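# Lay the boxed lamp flat, front up, on the stand

## Task

Place the fragile lamp box lying flat on the display stand's top surface with its front side pointing upward. All of the box has to rest on the top board. Contact with the raised rim along the stand's edge is fine, but the box may not be propped up on that rim, and it may touch nothing besides the stand. Then release it and leave it at rest. The lamp counts as broken, and the task fails, if the box is dropped, falls or gets bumped while the robot is not holding or pressing it, or is struck or set down hard while the robot is holding or pressing it. The task also fails if the box ever touches the table or the side of the stand below its top board. At the end the robot must not hold the box or any other loose item and must not bear much of the box's weight, so open the fingers and pull the gripper away.

## Robot and tools

Robot: one six-joint arm (wxai_follower, a Trossen design) ending in a two-finger parallel gripper. There is only this single arm, so every motion command is one pose row, never a set of per-arm lists.

Frames: all poses use the scene frame. Its origin sits on the table surface straight under the arm's base, +z is up, and +y points left when you face along +x. The base itself may lean slightly. In the gripper's own frame the fingers extend along +x and close along y. end_effector_position is the midpoint between the finger pads, roughly 3 to 4 cm short of the fingertips.

Pose row (used by both motion tools): 8 plain numbers [x, y, z, qw, qx, qy, qz, opening]. x, y, z are an absolute target position in metres; qw, qx, qy, qz are an absolute target orientation as a quaternion, scalar first. Neither is an offset. opening is on a -1 to 1 scale: +1 is fully open (0.088 m), empty fingers touch near -0.80, and anything lower closes no further. Going from open to shut needs at least about 0.5 s. To keep a heading steady, repeat your chosen quaternion in every row rather than copying a reported one, which may have drifted.

execute_actions(actions): a list of actions run one after another. Each action is a list of up to 15 rows, one per control step of 1/30 s; if fewer are given, the final row is held for the rest of the 15 steps. An empty list moves nothing and just reports state and images. An action is rejected when its target lies over 0.6 m from the gripper's current position along any gripper axis; if any action is malformed, or the first one fails that test against the latest reported state, nothing in the call runs. Every step, the command is limited to within 70 mm and 16 degrees of the measured pose, and after an action the arm only carries on to that limited pose, so far targets take several actions. When position and orientation conflict, position wins.

move(target, speed, blocking): target is one pose row as above. The gripper follows a straight path toward it lasting 0.5 to 10 s (paths needing longer stop short). speed is the path's top speed in m/s, 0.002 to 0.5, default 0.25; rotation is capped at twice that value in rad/s, taking the shorter way round. The opening is applied when the move begins. The path ignores obstacles; faster contact hits harder and aiming further beyond a contact presses harder. The real gripper can lag, wander and overshoot speed, notably with the arm stretched out. With blocking=false the reply comes after 0.5 s while the arm keeps going; check it with wait(0), and call wait or stop before sending any other motion. The result adds a move: line giving the outcome (done, off_target, moving, held, fault), the limits that applied (paced: the pose was clipped; held: a check blocked steps, after which the arm may suddenly speed up), and the distance left to target.

wait(seconds): 0 to 10; lets time pass holding the last command, returning early if a running move finishes. stop(): brakes a running move (needs room, more when fast); fingers keep moving. zoom_image(camera, region): camera is one of cam_head_left, cam_head_right, cam_high, cam_low, cam_wrist; region is [x0, y0, x1, y1] in pixels of that camera's latest 504x504 image, origin top-left, at most 504 by 504. show_instructions(): shows the reference image pages. read_manual(section): licence texts only ("licences"). finished_scene(scene): ends the current scene by its number and reports success; irreversible, so release the box and back away first.

Reading results: the state line gives gripper position (m), orientation quaternion (wxyz) and linear/angular velocities; the printed position can be off, more at long reach. Hand target is the pose the controller is currently chasing. A pose unreachable line means the clearance check (which treats any mount under the base as arm) altered or blocked the command. Joint positions list waist, shoulder, elbow, wrist pitch, wrist yaw, wrist roll in rad, then the finger-pad gap in m; ranges are waist -3.054 to 3.054, shoulder 0.000 to 3.142, elbow 0.000 to 2.356, wrist pitch and yaw -1.571 to 1.571, wrist roll -3.142 to 3.142. grip_measured is the measured opening on the command scale; to hold something keep commanding below it, the gap setting the squeeze (about 34 N per pad maximum; fast closes can hit harder). Readings may be off by about 1 mm. Joint torques are total drive outputs and noisy. Friction may leave the gripper short or tilted, so check pose after each move and correct.

Faults to avoid: a joint torque reaching its load limit (waist 18.2, shoulder 22.5, elbow 22.4, wrist pitch 5.92, wrist yaw 5.9, wrist roll 5.54 N m, held weight included) freezes the arm for 10 s. Holding loads heats motors: MOTOR HOT appears from 50 °C, and at 95 °C an OVER-TEMPERATURE FAULT holds the arm, which may later lose power and go limp.

Cameras give five 504x504 images per result in the order listed; calibration data (intrinsics, distortion, world-to-camera transforms) is supplied and can be slightly off.

Care: loose objects may occasionally get nudged. Never drop or knock the box, never let it touch the table or the stand's side, set it down slowly, and knock nothing off the table.

Each tool is called by a JSON object that holds its "api" and its "payload".

Reference images:

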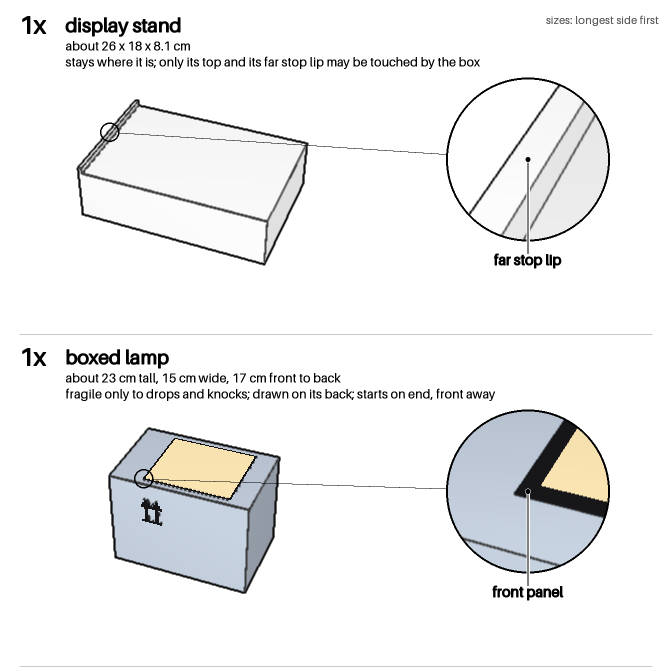

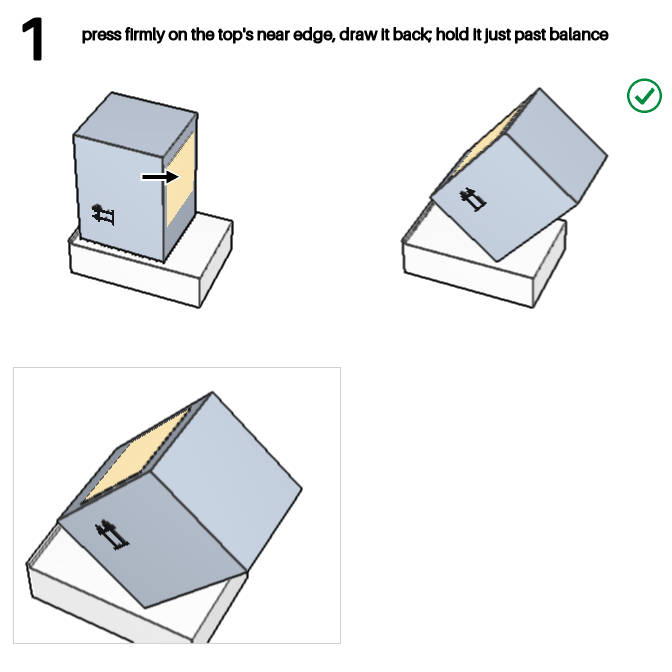

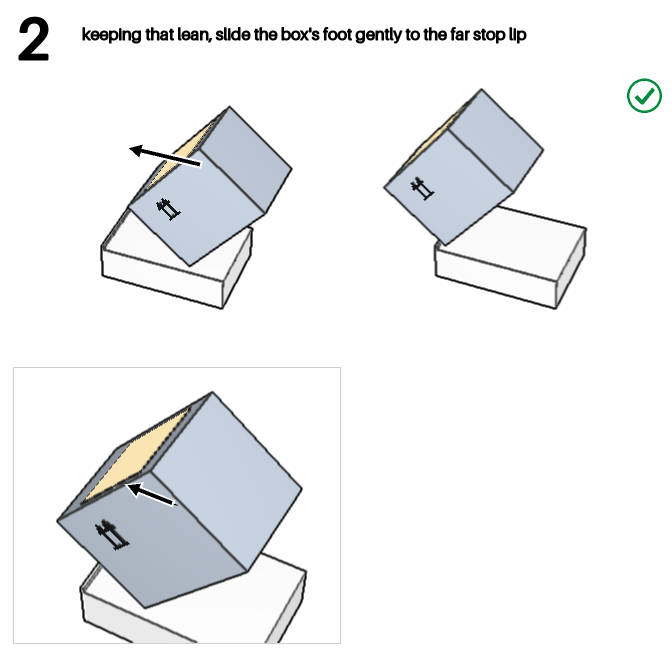

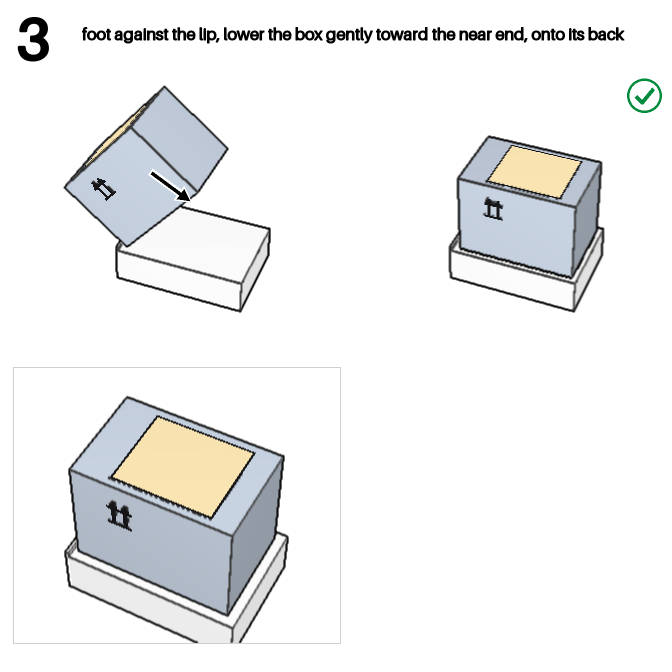

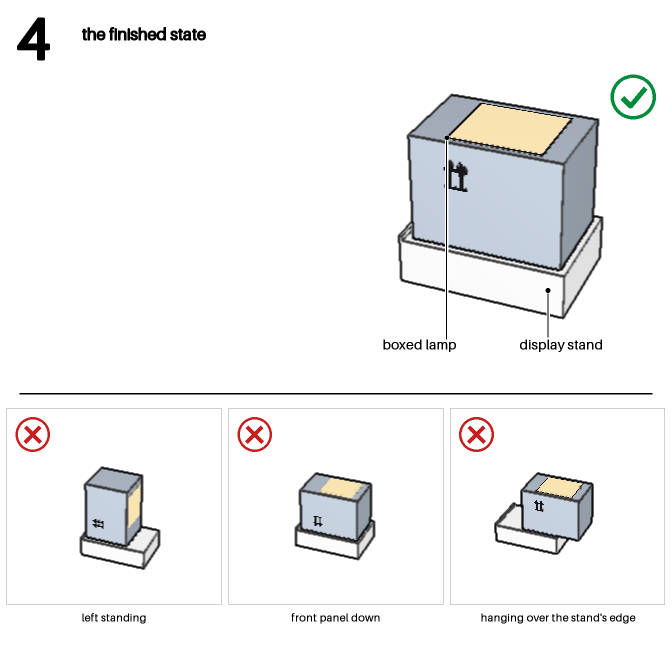

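## Session

{"api": "execute_actions", "payload": {"actions": []}}

Scene clock: 0.00 s.
end_effector_position=(+0.2776, -0.4294, +0.1700) grip_measured=+0.842 end_effector_quat_wxyz=(+0.471, +0.529, +0.470, -0.526) end_effector_velocity=(-0.002, +0.006, -0.001) end_effector_angular_velocity=(+0.030, +0.003, +0.022)
Joint positions: [-0.338  1.694  2.053 -1.362  0.669  0.959  0.08 ]
Joint velocities: [-0.002 -0.002 -0.007 -0.022 -0.022 -0.007 -0.   ]
Joint torques (N m, as the arm reports them, + toward a larger angle): no reading
Motor temperatures (°C, as the motors report them): [29 29 28 28 30 29]
Heat: hottest wrist yaw 30 °C (+0.0 °C/min).
Hand target: +0.278, -0.429, +0.170; +0.471, +0.529, +0.470, -0.526

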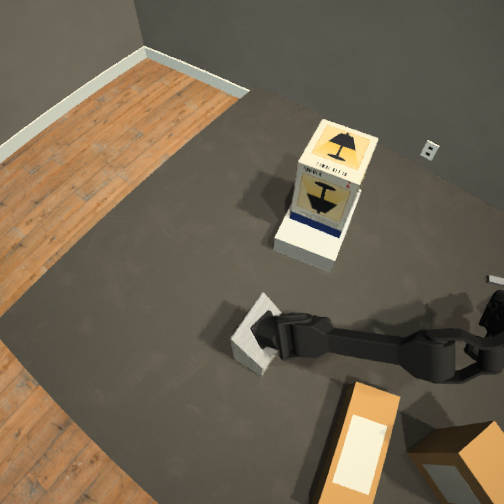

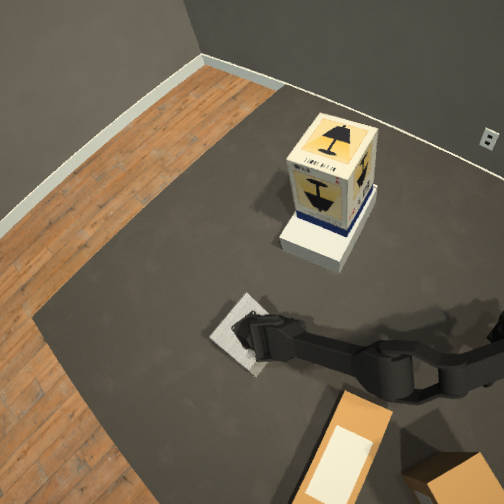

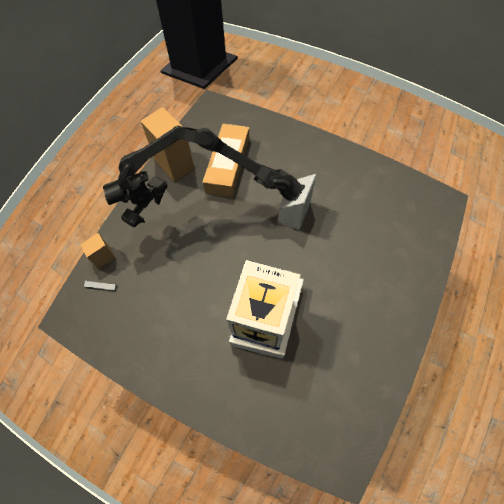

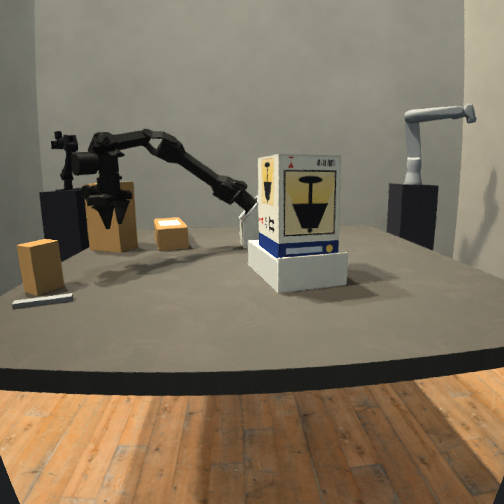

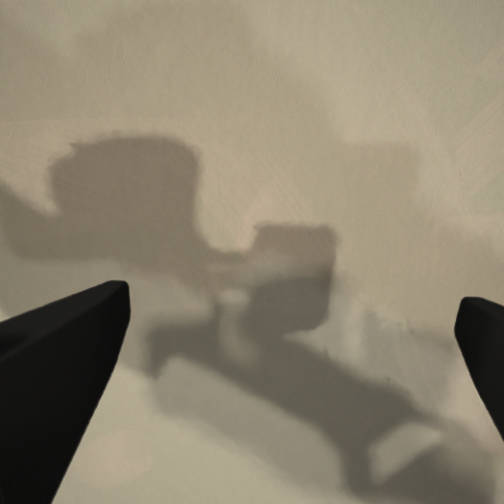

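{"api": "zoom_image", "payload": {"camera": "cam_head_right", "region": [250,100,430,280]}}

{"api": "zoom_image", "payload": {"camera": "cam_high", "region": [200,245,330,375]}}

{"api": "zoom_image", "payload": {"camera": "cam_low", "region": [220,140,380,300]}}

Region (250, 100, 430, 280) of cam_head_right's 504x504 image, scaled by 2.800, with more detail than that image has.

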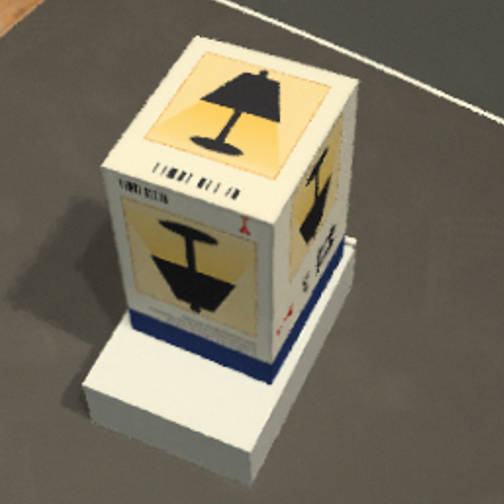

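Region (200, 245, 330, 375) of cam_high's 504x504 image, scaled by 3.877, with more detail than that image has.

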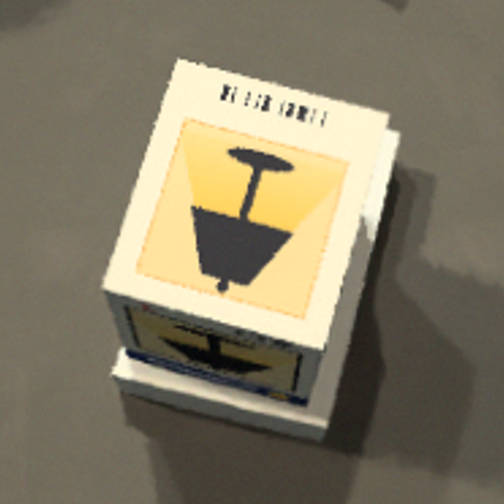

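Region (220, 140, 380, 300) of cam_low's 504x504 image, scaled by 3.150, with more detail than that image has.

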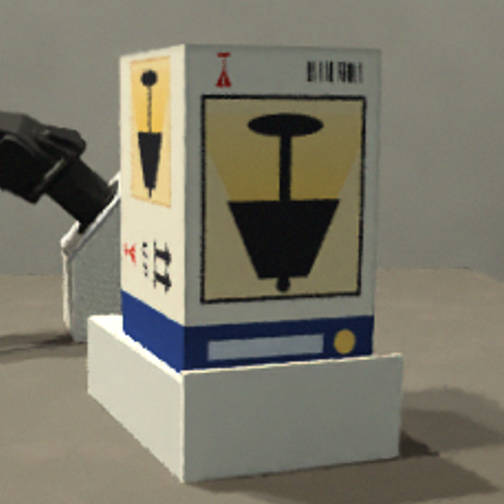

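{"api": "move", "payload": {"target": [0.24,-0.18,0.36,0.042,0.902,0.091,-0.421,0.3]}}

{"api": "move", "payload": {"target": [0.30,0.062,0.385,0.042,0.902,0.091,-0.421,0.3]}}

Scene clock: 25.40 s.
end_effector_position=(+0.2399, -0.1840, +0.3574) grip_measured=+0.300 end_effector_quat_wxyz=(+0.042, +0.906, +0.105, -0.409) end_effector_velocity=(+0.001, +0.001, -0.001) end_effector_angular_velocity=(-0.002, +0.003, -0.011)
Joint positions: [ 0.911  1.123  1.28  -1.367  0.905  3.143  0.054]
Joint velocities: [-0.002  0.002 -0.007  0.007  0.007  0.007 -0.   ]
Joint torques (N m, as the arm reports them, + toward a larger angle): [1.89 2.41 1.52 1.57 0.12 0.22]
Motor temperatures (°C, as the motors report them): [31 33 29 28 30 29]
Heat: hottest shoulder 33 °C (+7.1 °C/min).
Hand target: +0.240, -0.182, +0.357; +0.043, +0.906, +0.104, -0.409
Off the commanded pose: 0.005 m, 2 deg.
joint sent to its limit — the command would take joint 6 (wrist roll) past its upper limit, so that joint was sent only as far as its limit.
move: done
camera_calibration (this result's frames):
cam_wrist: T_world_to_cam=[[-0.235836, 0.971211, -0.0336346, 0.259113], [0.434942, 0.13644, 0.890062, -0.369917], [0.869027, 0.195279, -0.454597, 0.0628989], [0, 0, 0, 1]] pos_world=[0.16734, -0.213465, 0.366558]

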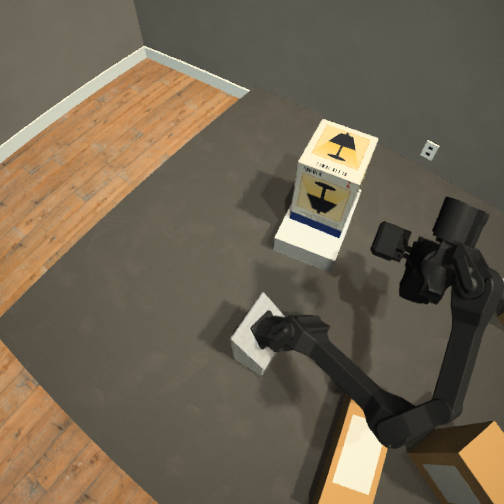

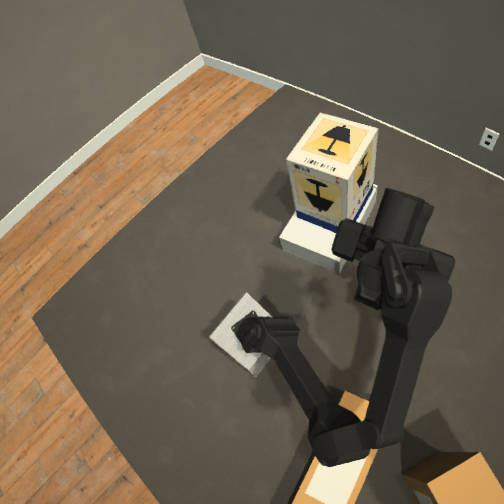

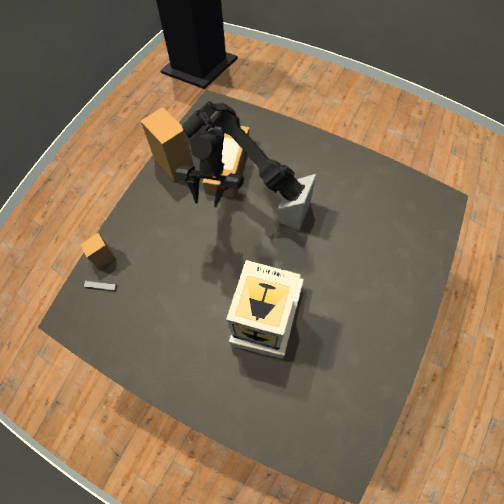

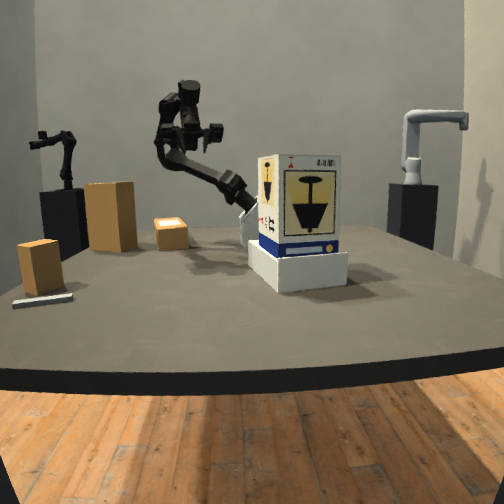

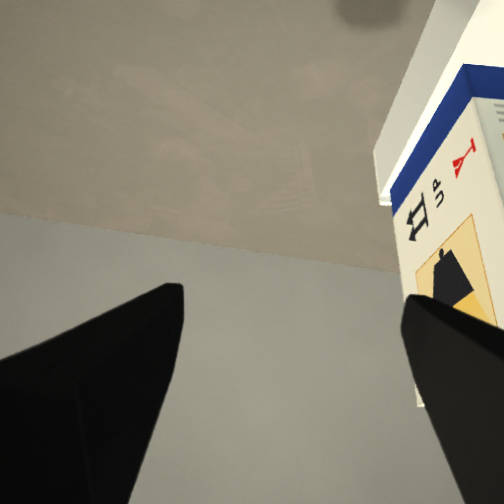

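Scene clock: 27.00 s.
end_effector_position=(+0.3006, +0.0609, +0.3837) grip_measured=+0.300 end_effector_quat_wxyz=(+0.093, +0.931, +0.168, -0.310) end_effector_velocity=(+0.000, -0.001, +0.001) end_effector_angular_velocity=(+0.008, -0.005, -0.012)
Joint positions: [ 1.183  1.713  1.099 -0.61   0.942  3.144  0.054]
Joint velocities: [ 0.002 -0.002 -0.002  0.007  0.007  0.007  0.   ]
Joint torques (N m, as the arm reports them, + toward a larger angle): [ 3.2  -1.72  4.81  1.76  0.18  0.18]
Motor temperatures (°C, as the motors report them): [31 33 29 29 30 29]
Heat: hottest shoulder 33 °C (+6.7 °C/min).
Hand target: +0.301, +0.062, +0.386; +0.090, +0.933, +0.165, -0.308
Off the commanded pose: 0.002 m, 17 deg; orientation clipped at the last step of the last action.
joint sent to its limit — the command would take joint 6 (wrist roll) past its upper limit, so that joint was sent only as far as its limit.
move: off_target; limits=paced
camera_calibration (this result's frames):
cam_wrist: T_world_to_cam=[[-0.372125, 0.921033, -0.114985, 0.111724], [0.216375, 0.20655, 0.954211, -0.416385], [0.90261, 0.330206, -0.276151, -0.112456], [0, 0, 0, 1]] pos_world=[0.233174, 0.0202366, 0.379111]

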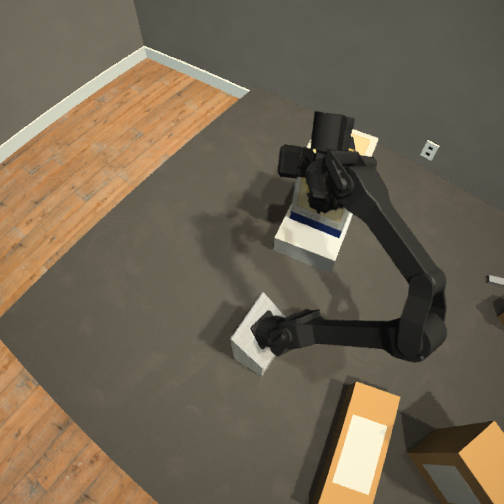

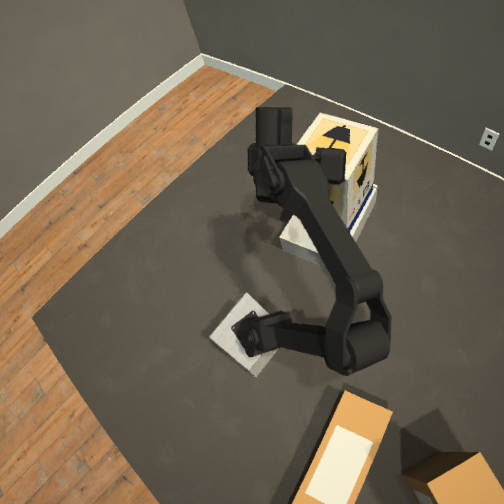

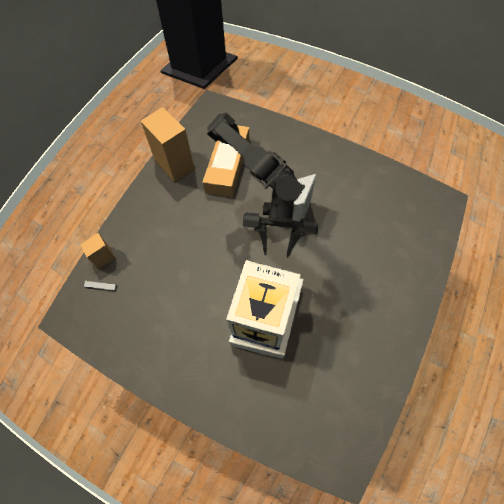

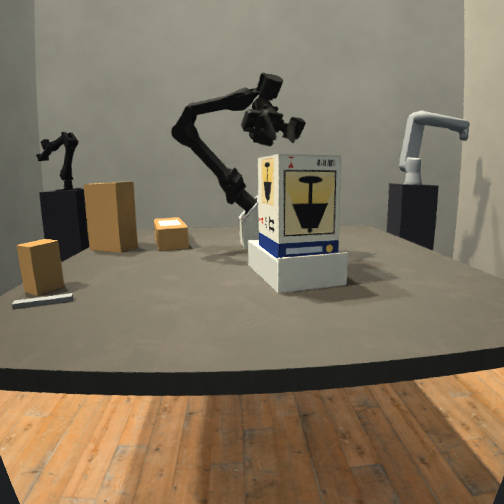

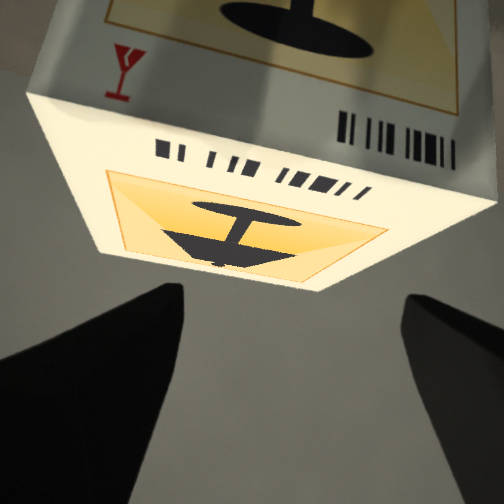

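{"api": "move", "payload": {"target": [0.29,0.06,0.41,0.677,0.623,0.334,-0.204,0.3], "speed": 0.5}}

{"api": "move", "payload": {"target": [0.32,0.066,0.39,0.919,-0.038,0.381,0.092,0.3], "speed": 0.5}}

{"api": "move", "payload": {"target": [0.341,0.070,0.345,0.919,-0.038,0.381,0.092,0.3], "speed": 0.05}}

Scene clock: 41.07 s.
end_effector_position=(+0.2894, +0.0585, +0.4081) grip_measured=+0.300 end_effector_quat_wxyz=(+0.675, +0.625, +0.334, -0.206) end_effector_velocity=(-0.001, -0.002, -0.002) end_effector_angular_velocity=(-0.016, +0.010, +0.015)
Joint positions: [ 1.253  1.897  1.408 -1.115  1.004  2.107  0.054]
Joint velocities: [-0.002 -0.002  0.002 -0.022 -0.007 -0.007 -0.   ]
Joint torques (N m, as the arm reports them, + toward a larger angle): [ 3.43 -2.26  4.65  1.02  0.37 -0.22]
Motor temperatures (°C, as the motors report them): [31 32 30 29 30 29]
Heat: hottest shoulder 32 °C (+2.9 °C/min).
Hand target: +0.290, +0.060, +0.410; +0.678, +0.623, +0.333, -0.204
Off the commanded pose: 0.003 m, 0 deg.
move: done
camera_calibration (this result's frames):
cam_wrist: T_world_to_cam=[[-0.670549, -0.167174, -0.722784, 0.510662], [-0.463613, 0.855031, 0.232346, 0.016764], [0.579161, 0.490892, -0.650844, 0.142277], [0, 0, 0, 1]] pos_world=[0.267795, 0.0011928, 0.457804]

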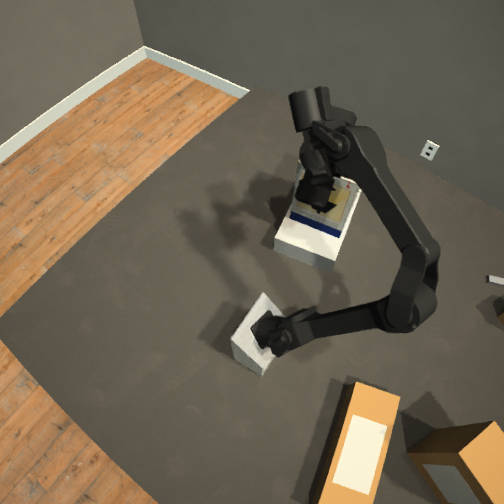

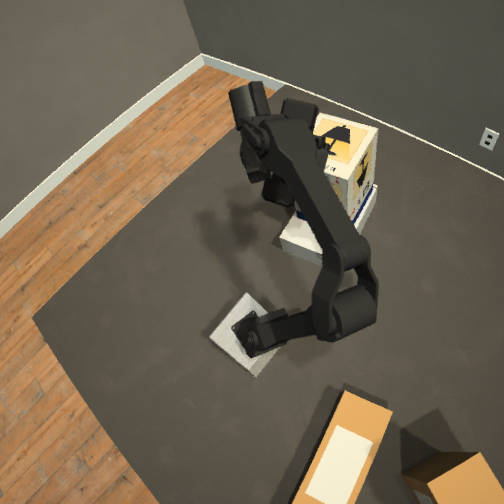

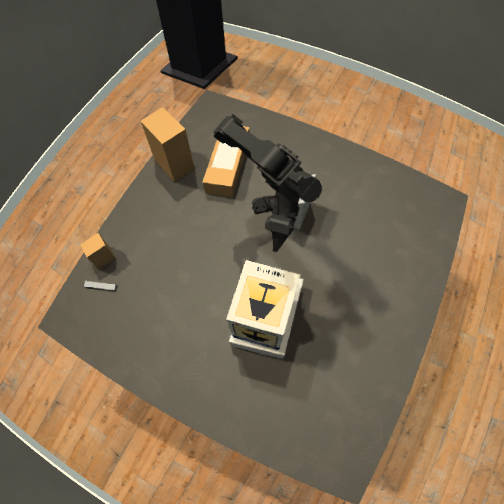

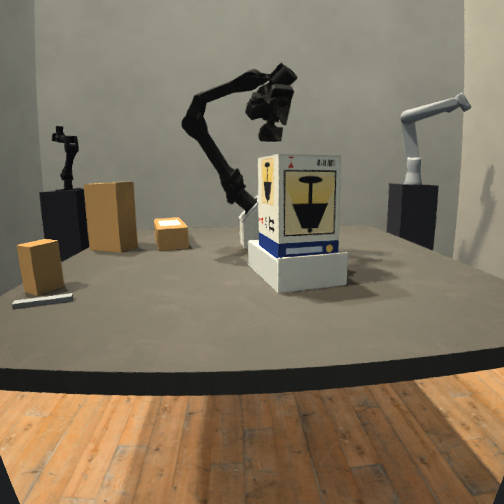

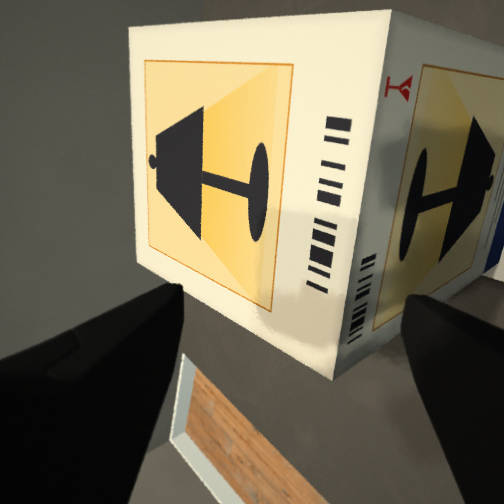

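Scene clock: 43.20 s.
end_effector_position=(+0.3206, +0.0661, +0.3923) grip_measured=+0.300 end_effector_quat_wxyz=(+0.920, -0.035, +0.380, +0.090) end_effector_velocity=(+0.000, -0.001, +0.001) end_effector_angular_velocity=(-0.011, -0.004, +0.023)
Joint positions: [ 1.167  1.919  1.375 -0.92   1.004  0.373  0.054]
Joint velocities: [-0.002 -0.007 -0.002  0.007 -0.007 -0.037 -0.   ]
Joint torques (N m, as the arm reports them, + toward a larger angle): [ 3.51 -4.23  3.18  1.63  0.09 -0.2 ]
Motor temperatures (°C, as the motors report them): [31 32 30 30 30 29]
Heat: hottest shoulder 32 °C (+2.8 °C/min).
Hand target: +0.320, +0.066, +0.390; +0.919, -0.038, +0.381, +0.092
Off the commanded pose: 0.002 m, 0 deg.
move: done
camera_calibration (this result's frames):
cam_wrist: T_world_to_cam=[[0.234883, -0.972005, 0.00595457, -0.00153248], [-0.889754, -0.217466, -0.401307, 0.484484], [0.391367, 0.0889621, -0.915924, 0.300917], [0, 0, 0, 1]] pos_world=[0.313663, 0.0770989, 0.470053]

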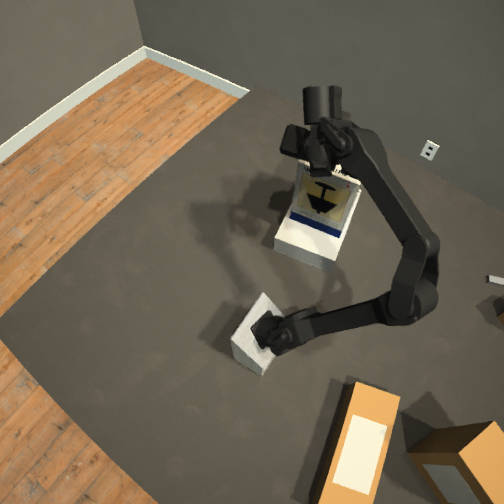

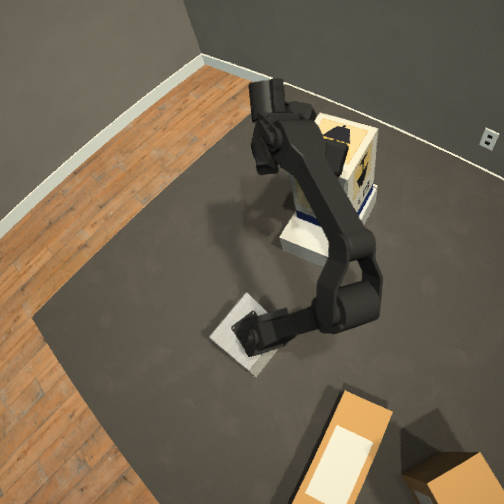

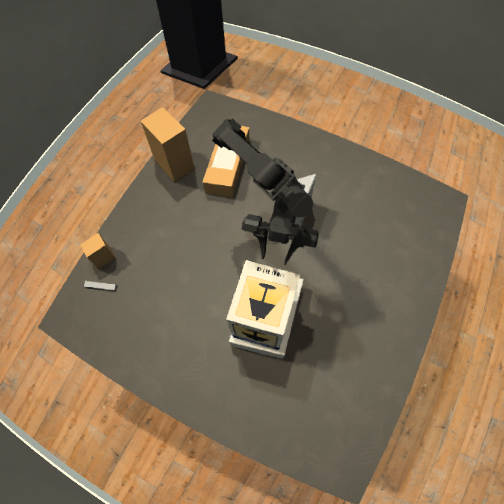

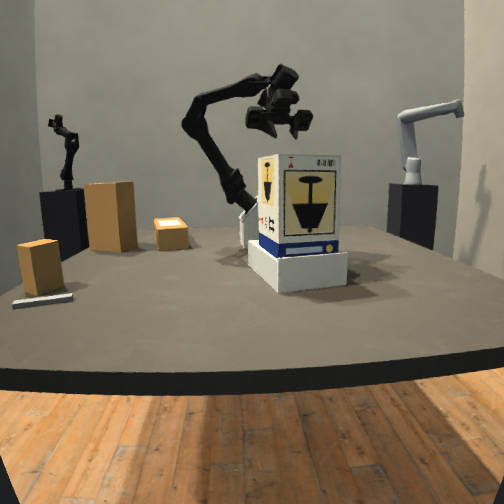

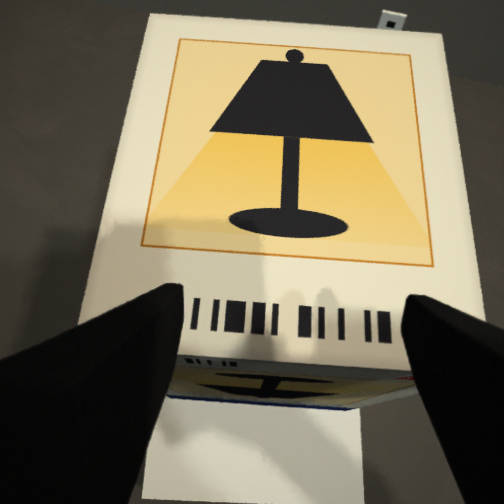

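Scene clock: 44.53 s.
end_effector_position=(+0.3421, +0.0717, +0.3456) grip_measured=+0.300 end_effector_quat_wxyz=(+0.919, -0.038, +0.382, +0.090) end_effector_velocity=(+0.001, -0.002, +0.006) end_effector_angular_velocity=(+0.007, -0.019, +0.014)
Joint positions: [ 1.061  1.9    1.197 -0.608  0.985  0.182  0.054]
Joint velocities: [ 0.002 -0.017 -0.002  0.022 -0.007 -0.037 -0.   ]
Joint torques (N m, as the arm reports them, + toward a larger angle): [ 3.9  -5.65  3.16  1.66  0.   -0.2 ]
Motor temperatures (°C, as the motors report them): [31 32 30 30 30 29]
Heat: hottest shoulder 32 °C (+2.7 °C/min).
Hand target: +0.341, +0.070, +0.345; +0.919, -0.038, +0.381, +0.092
Off the commanded pose: 0.002 m, 0 deg.
move: done
camera_calibration (this result's frames):
cam_wrist: T_world_to_cam=[[0.237537, -0.971319, 0.010763, -0.00344037], [-0.890531, -0.222179, -0.396977, 0.485199], [0.387983, 0.0847118, -0.917765, 0.251375], [0, 0, 0, 1]] pos_world=[0.335373, 0.0831648, 0.423353]

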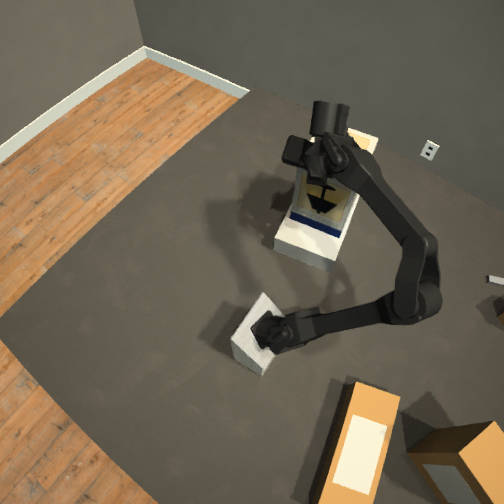

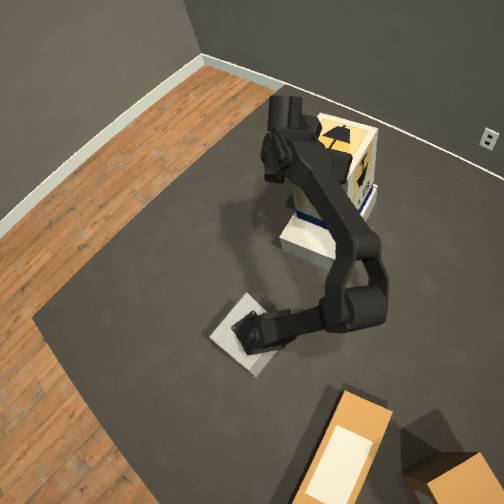

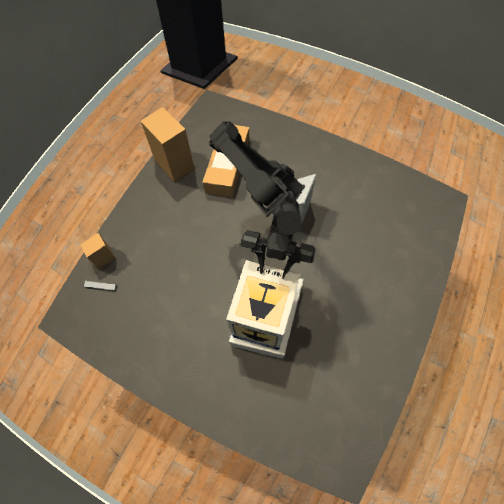

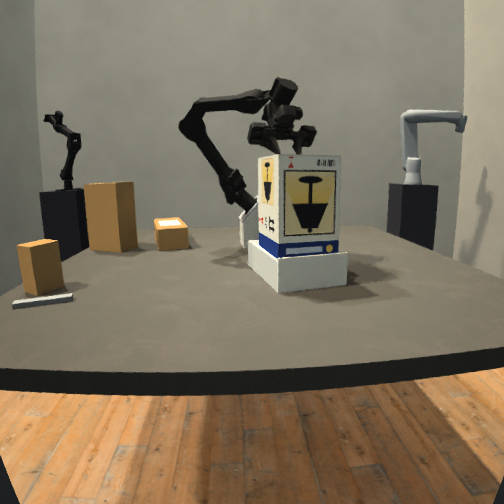

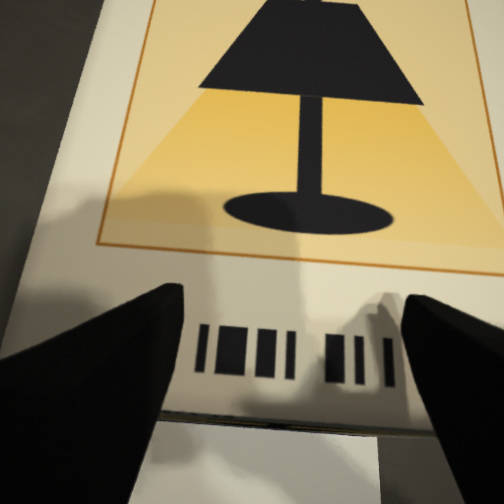

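{"api": "move", "payload": {"target": [0.341,0.066,0.325,0.92,-0.033,0.381,0.081,0.3], "speed": 0.015}}

Scene clock: 47.90 s.
end_effector_position=(+0.3407, +0.0716, +0.3398) grip_measured=+0.299 end_effector_quat_wxyz=(+0.926, -0.024, +0.366, +0.088) end_effector_velocity=(+0.000, -0.001, -0.002) end_effector_angular_velocity=(-0.008, -0.002, -0.003)
Joint positions: [ 1.055  1.864  1.117 -0.489  0.984  0.142  0.054]
Joint velocities: [-0.002 -0.002 -0.007  0.007  0.007 -0.007 -0.   ]
Joint torques (N m, as the arm reports them, + toward a larger angle): [ 1.96 -4.18  1.57  0.94  0.25  0.  ]
Motor temperatures (°C, as the motors report them): [31 32 30 30 30 29]
Heat: hottest shoulder 32 °C (+2.5 °C/min).
Hand target: +0.341, +0.066, +0.325; +0.920, -0.033, +0.381, +0.081
Off the commanded pose: 0.016 m, 2 deg.
move: off_target
camera_calibration (this result's frames):
cam_wrist: T_world_to_cam=[[0.224048, -0.974534, -0.00928943, 0.00848225], [-0.880462, -0.198316, -0.430649, 0.48789], [0.41784, 0.104665, -0.902472, 0.2298], [0, 0, 0, 1]] pos_world=[0.331649, 0.0809704, 0.417576]

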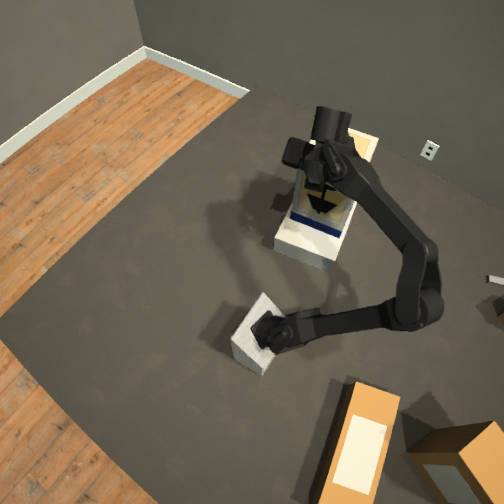

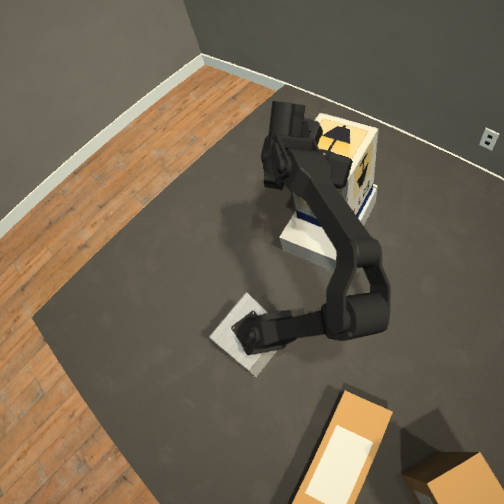

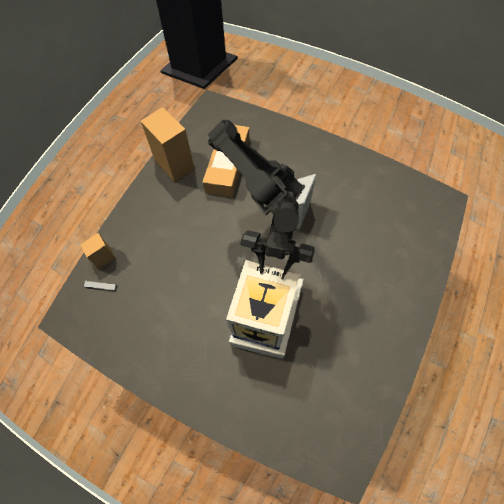

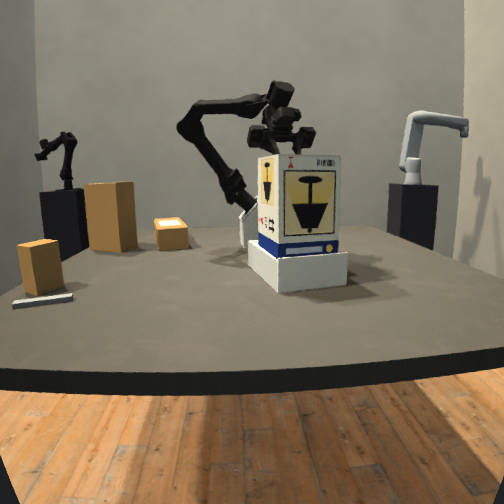

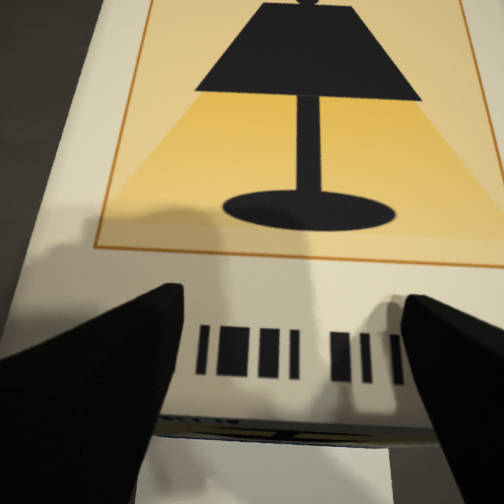

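{"api": "execute_actions", "payload": {"actions": [[[0.341,0.066,0.315,0.92,-0.033,0.381,0.081,0.3]],[[0.335,0.065,0.315,0.92,-0.033,0.381,0.081,0.3]],[[0.328,0.064,0.315,0.92,-0.033,0.381,0.081,0.3]],[[0.321,0.063,0.315,0.92,-0.033,0.381,0.081,0.3]]]}}

Scene clock: 52.60 s.
end_effector_position=(+0.3261, +0.0636, +0.3375) grip_measured=+0.300 end_effector_quat_wxyz=(+0.930, -0.016, +0.358, +0.081) end_effector_velocity=(-0.001, -0.000, -0.002) end_effector_angular_velocity=(-0.017, +0.004, +0.022)
Joint positions: [ 1.078  1.803  1.043 -0.476  1.003  0.172  0.054]
Joint velocities: [-0.002 -0.002 -0.002 -0.007 -0.007 -0.022  0.   ]
Joint torques (N m, as the arm reports them, + toward a larger angle): [ 1.71 -2.33  0.08 -0.14 -0.16  0.52]
Motor temperatures (°C, as the motors report them): [31 31 30 30 30 29]
Heat: hottest waist 31 °C (+1.1 °C/min).
Hand target: +0.321, +0.063, +0.316; +0.920, -0.033, +0.381, +0.081
Off the commanded pose: 0.023 m, 3 deg.
camera_calibration (this result's frames):
cam_wrist: T_world_to_cam=[[0.205644, -0.978495, -0.0160801, 0.0124383], [-0.876107, -0.176754, -0.448548, 0.475702], [0.436059, 0.106329, -0.893614, 0.225637], [0, 0, 0, 1]] pos_world=[0.315817, 0.0722613, 0.415208]

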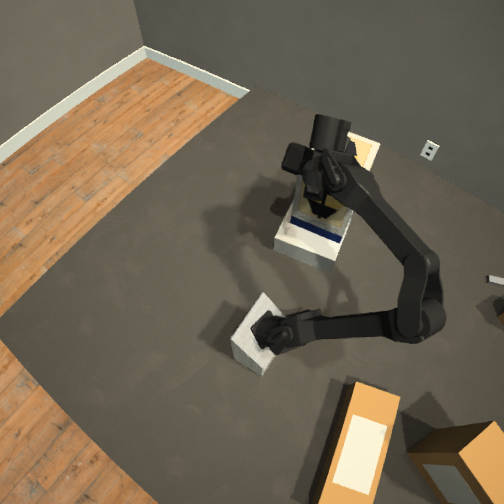

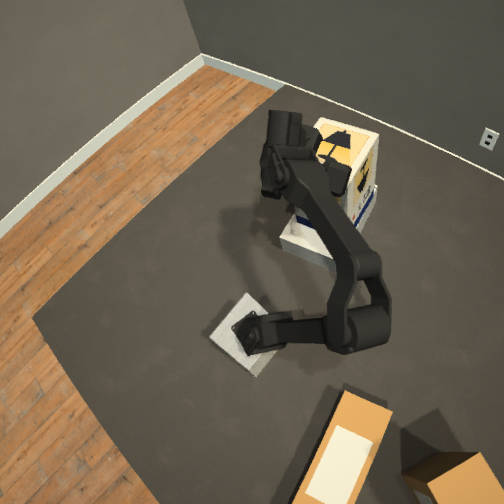

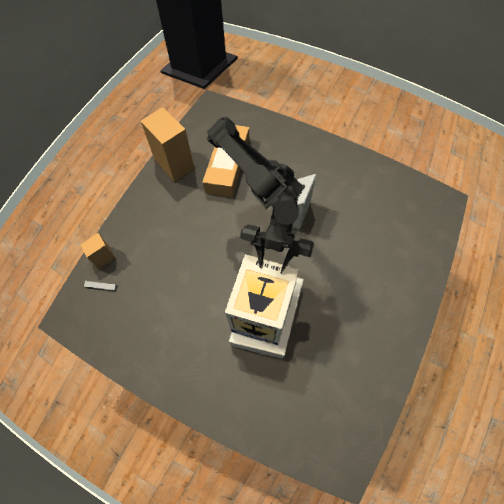

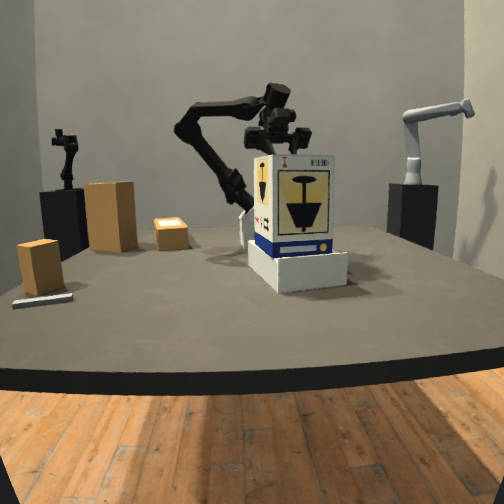

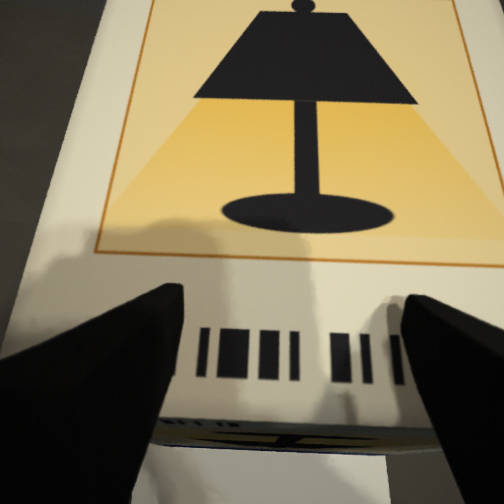

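{"api": "execute_actions", "payload": {"actions": [[[0.331,0.069,0.317,0.92,-0.033,0.381,0.081,0.3]],[[0.340,0.073,0.317,0.92,-0.033,0.381,0.081,0.3]],[[0.340,0.071,0.335,0.92,-0.033,0.381,0.081,0.3]],[[0.338,0.069,0.35,0.92,-0.033,0.381,0.081,0.3]],[[0.326,0.063,0.348,0.92,-0.033,0.381,0.081,0.3]],[[0.326,0.063,0.339,0.92,-0.033,0.381,0.081,0.3]],[[0.326,0.063,0.33,0.92,-0.033,0.381,0.081,0.3]]]}}

Scene clock: 60.97 s.
end_effector_position=(+0.3265, +0.0655, +0.3398) grip_measured=+0.300 end_effector_quat_wxyz=(+0.924, -0.025, +0.372, +0.083) end_effector_velocity=(-0.001, -0.000, -0.002) end_effector_angular_velocity=(-0.006, +0.006, +0.012)
Joint positions: [ 1.082  1.835  1.099 -0.565  1.001  0.212  0.054]
Joint velocities: [-0.002 -0.002 -0.002 -0.007 -0.007 -0.007 -0.   ]
Joint torques (N m, as the arm reports them, + toward a larger angle): [ 2.43 -3.94  2.18  1.27  0.06 -0.17]
Motor temperatures (°C, as the motors report them): [31 31 29 30 30 29]
Heat: hottest waist 31 °C (+1.0 °C/min).
Hand target: +0.326, +0.063, +0.330; +0.920, -0.033, +0.381, +0.081
Off the commanded pose: 0.010 m, 1 deg.
camera_calibration (this result's frames):
cam_wrist: T_world_to_cam=[[0.21507, -0.976591, -0.00374486, 0.00691843], [-0.886733, -0.193671, -0.419757, 0.47221], [0.409206, 0.0935979, -0.907629, 0.24168], [0, 0, 0, 1]] pos_world=[0.318339, 0.0755893, 0.417595]

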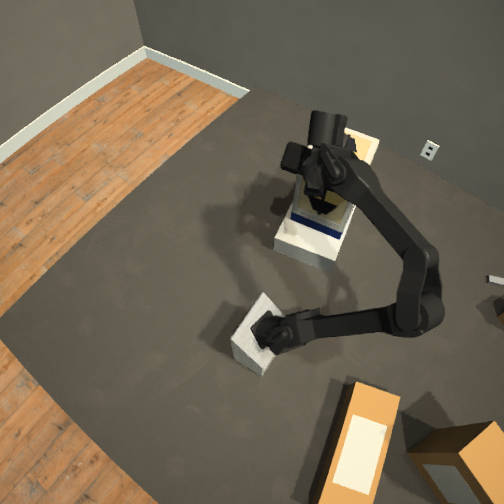

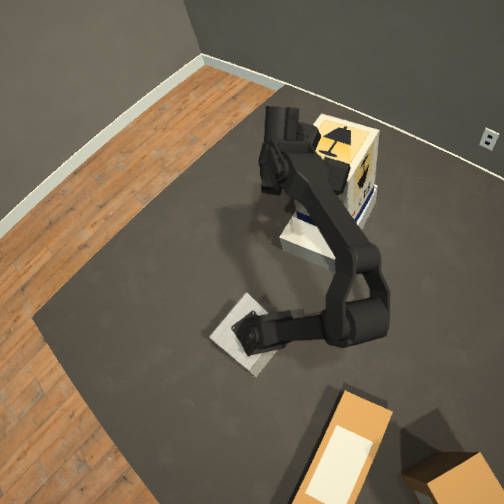

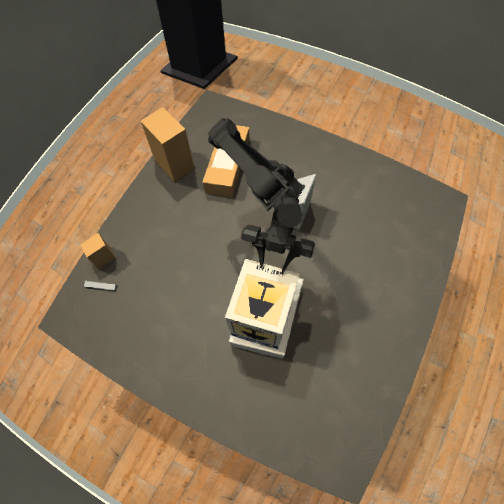

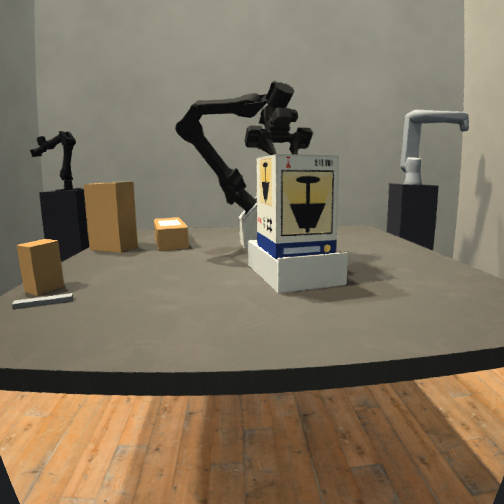

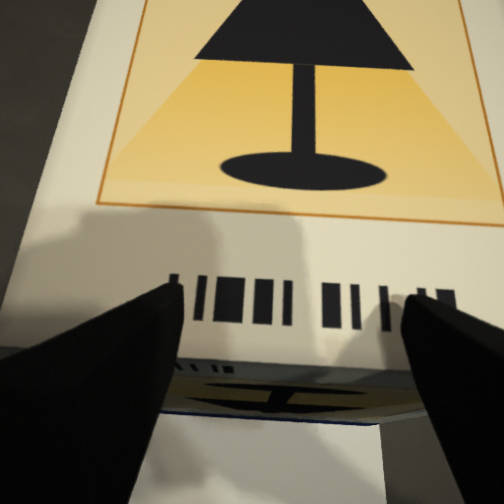

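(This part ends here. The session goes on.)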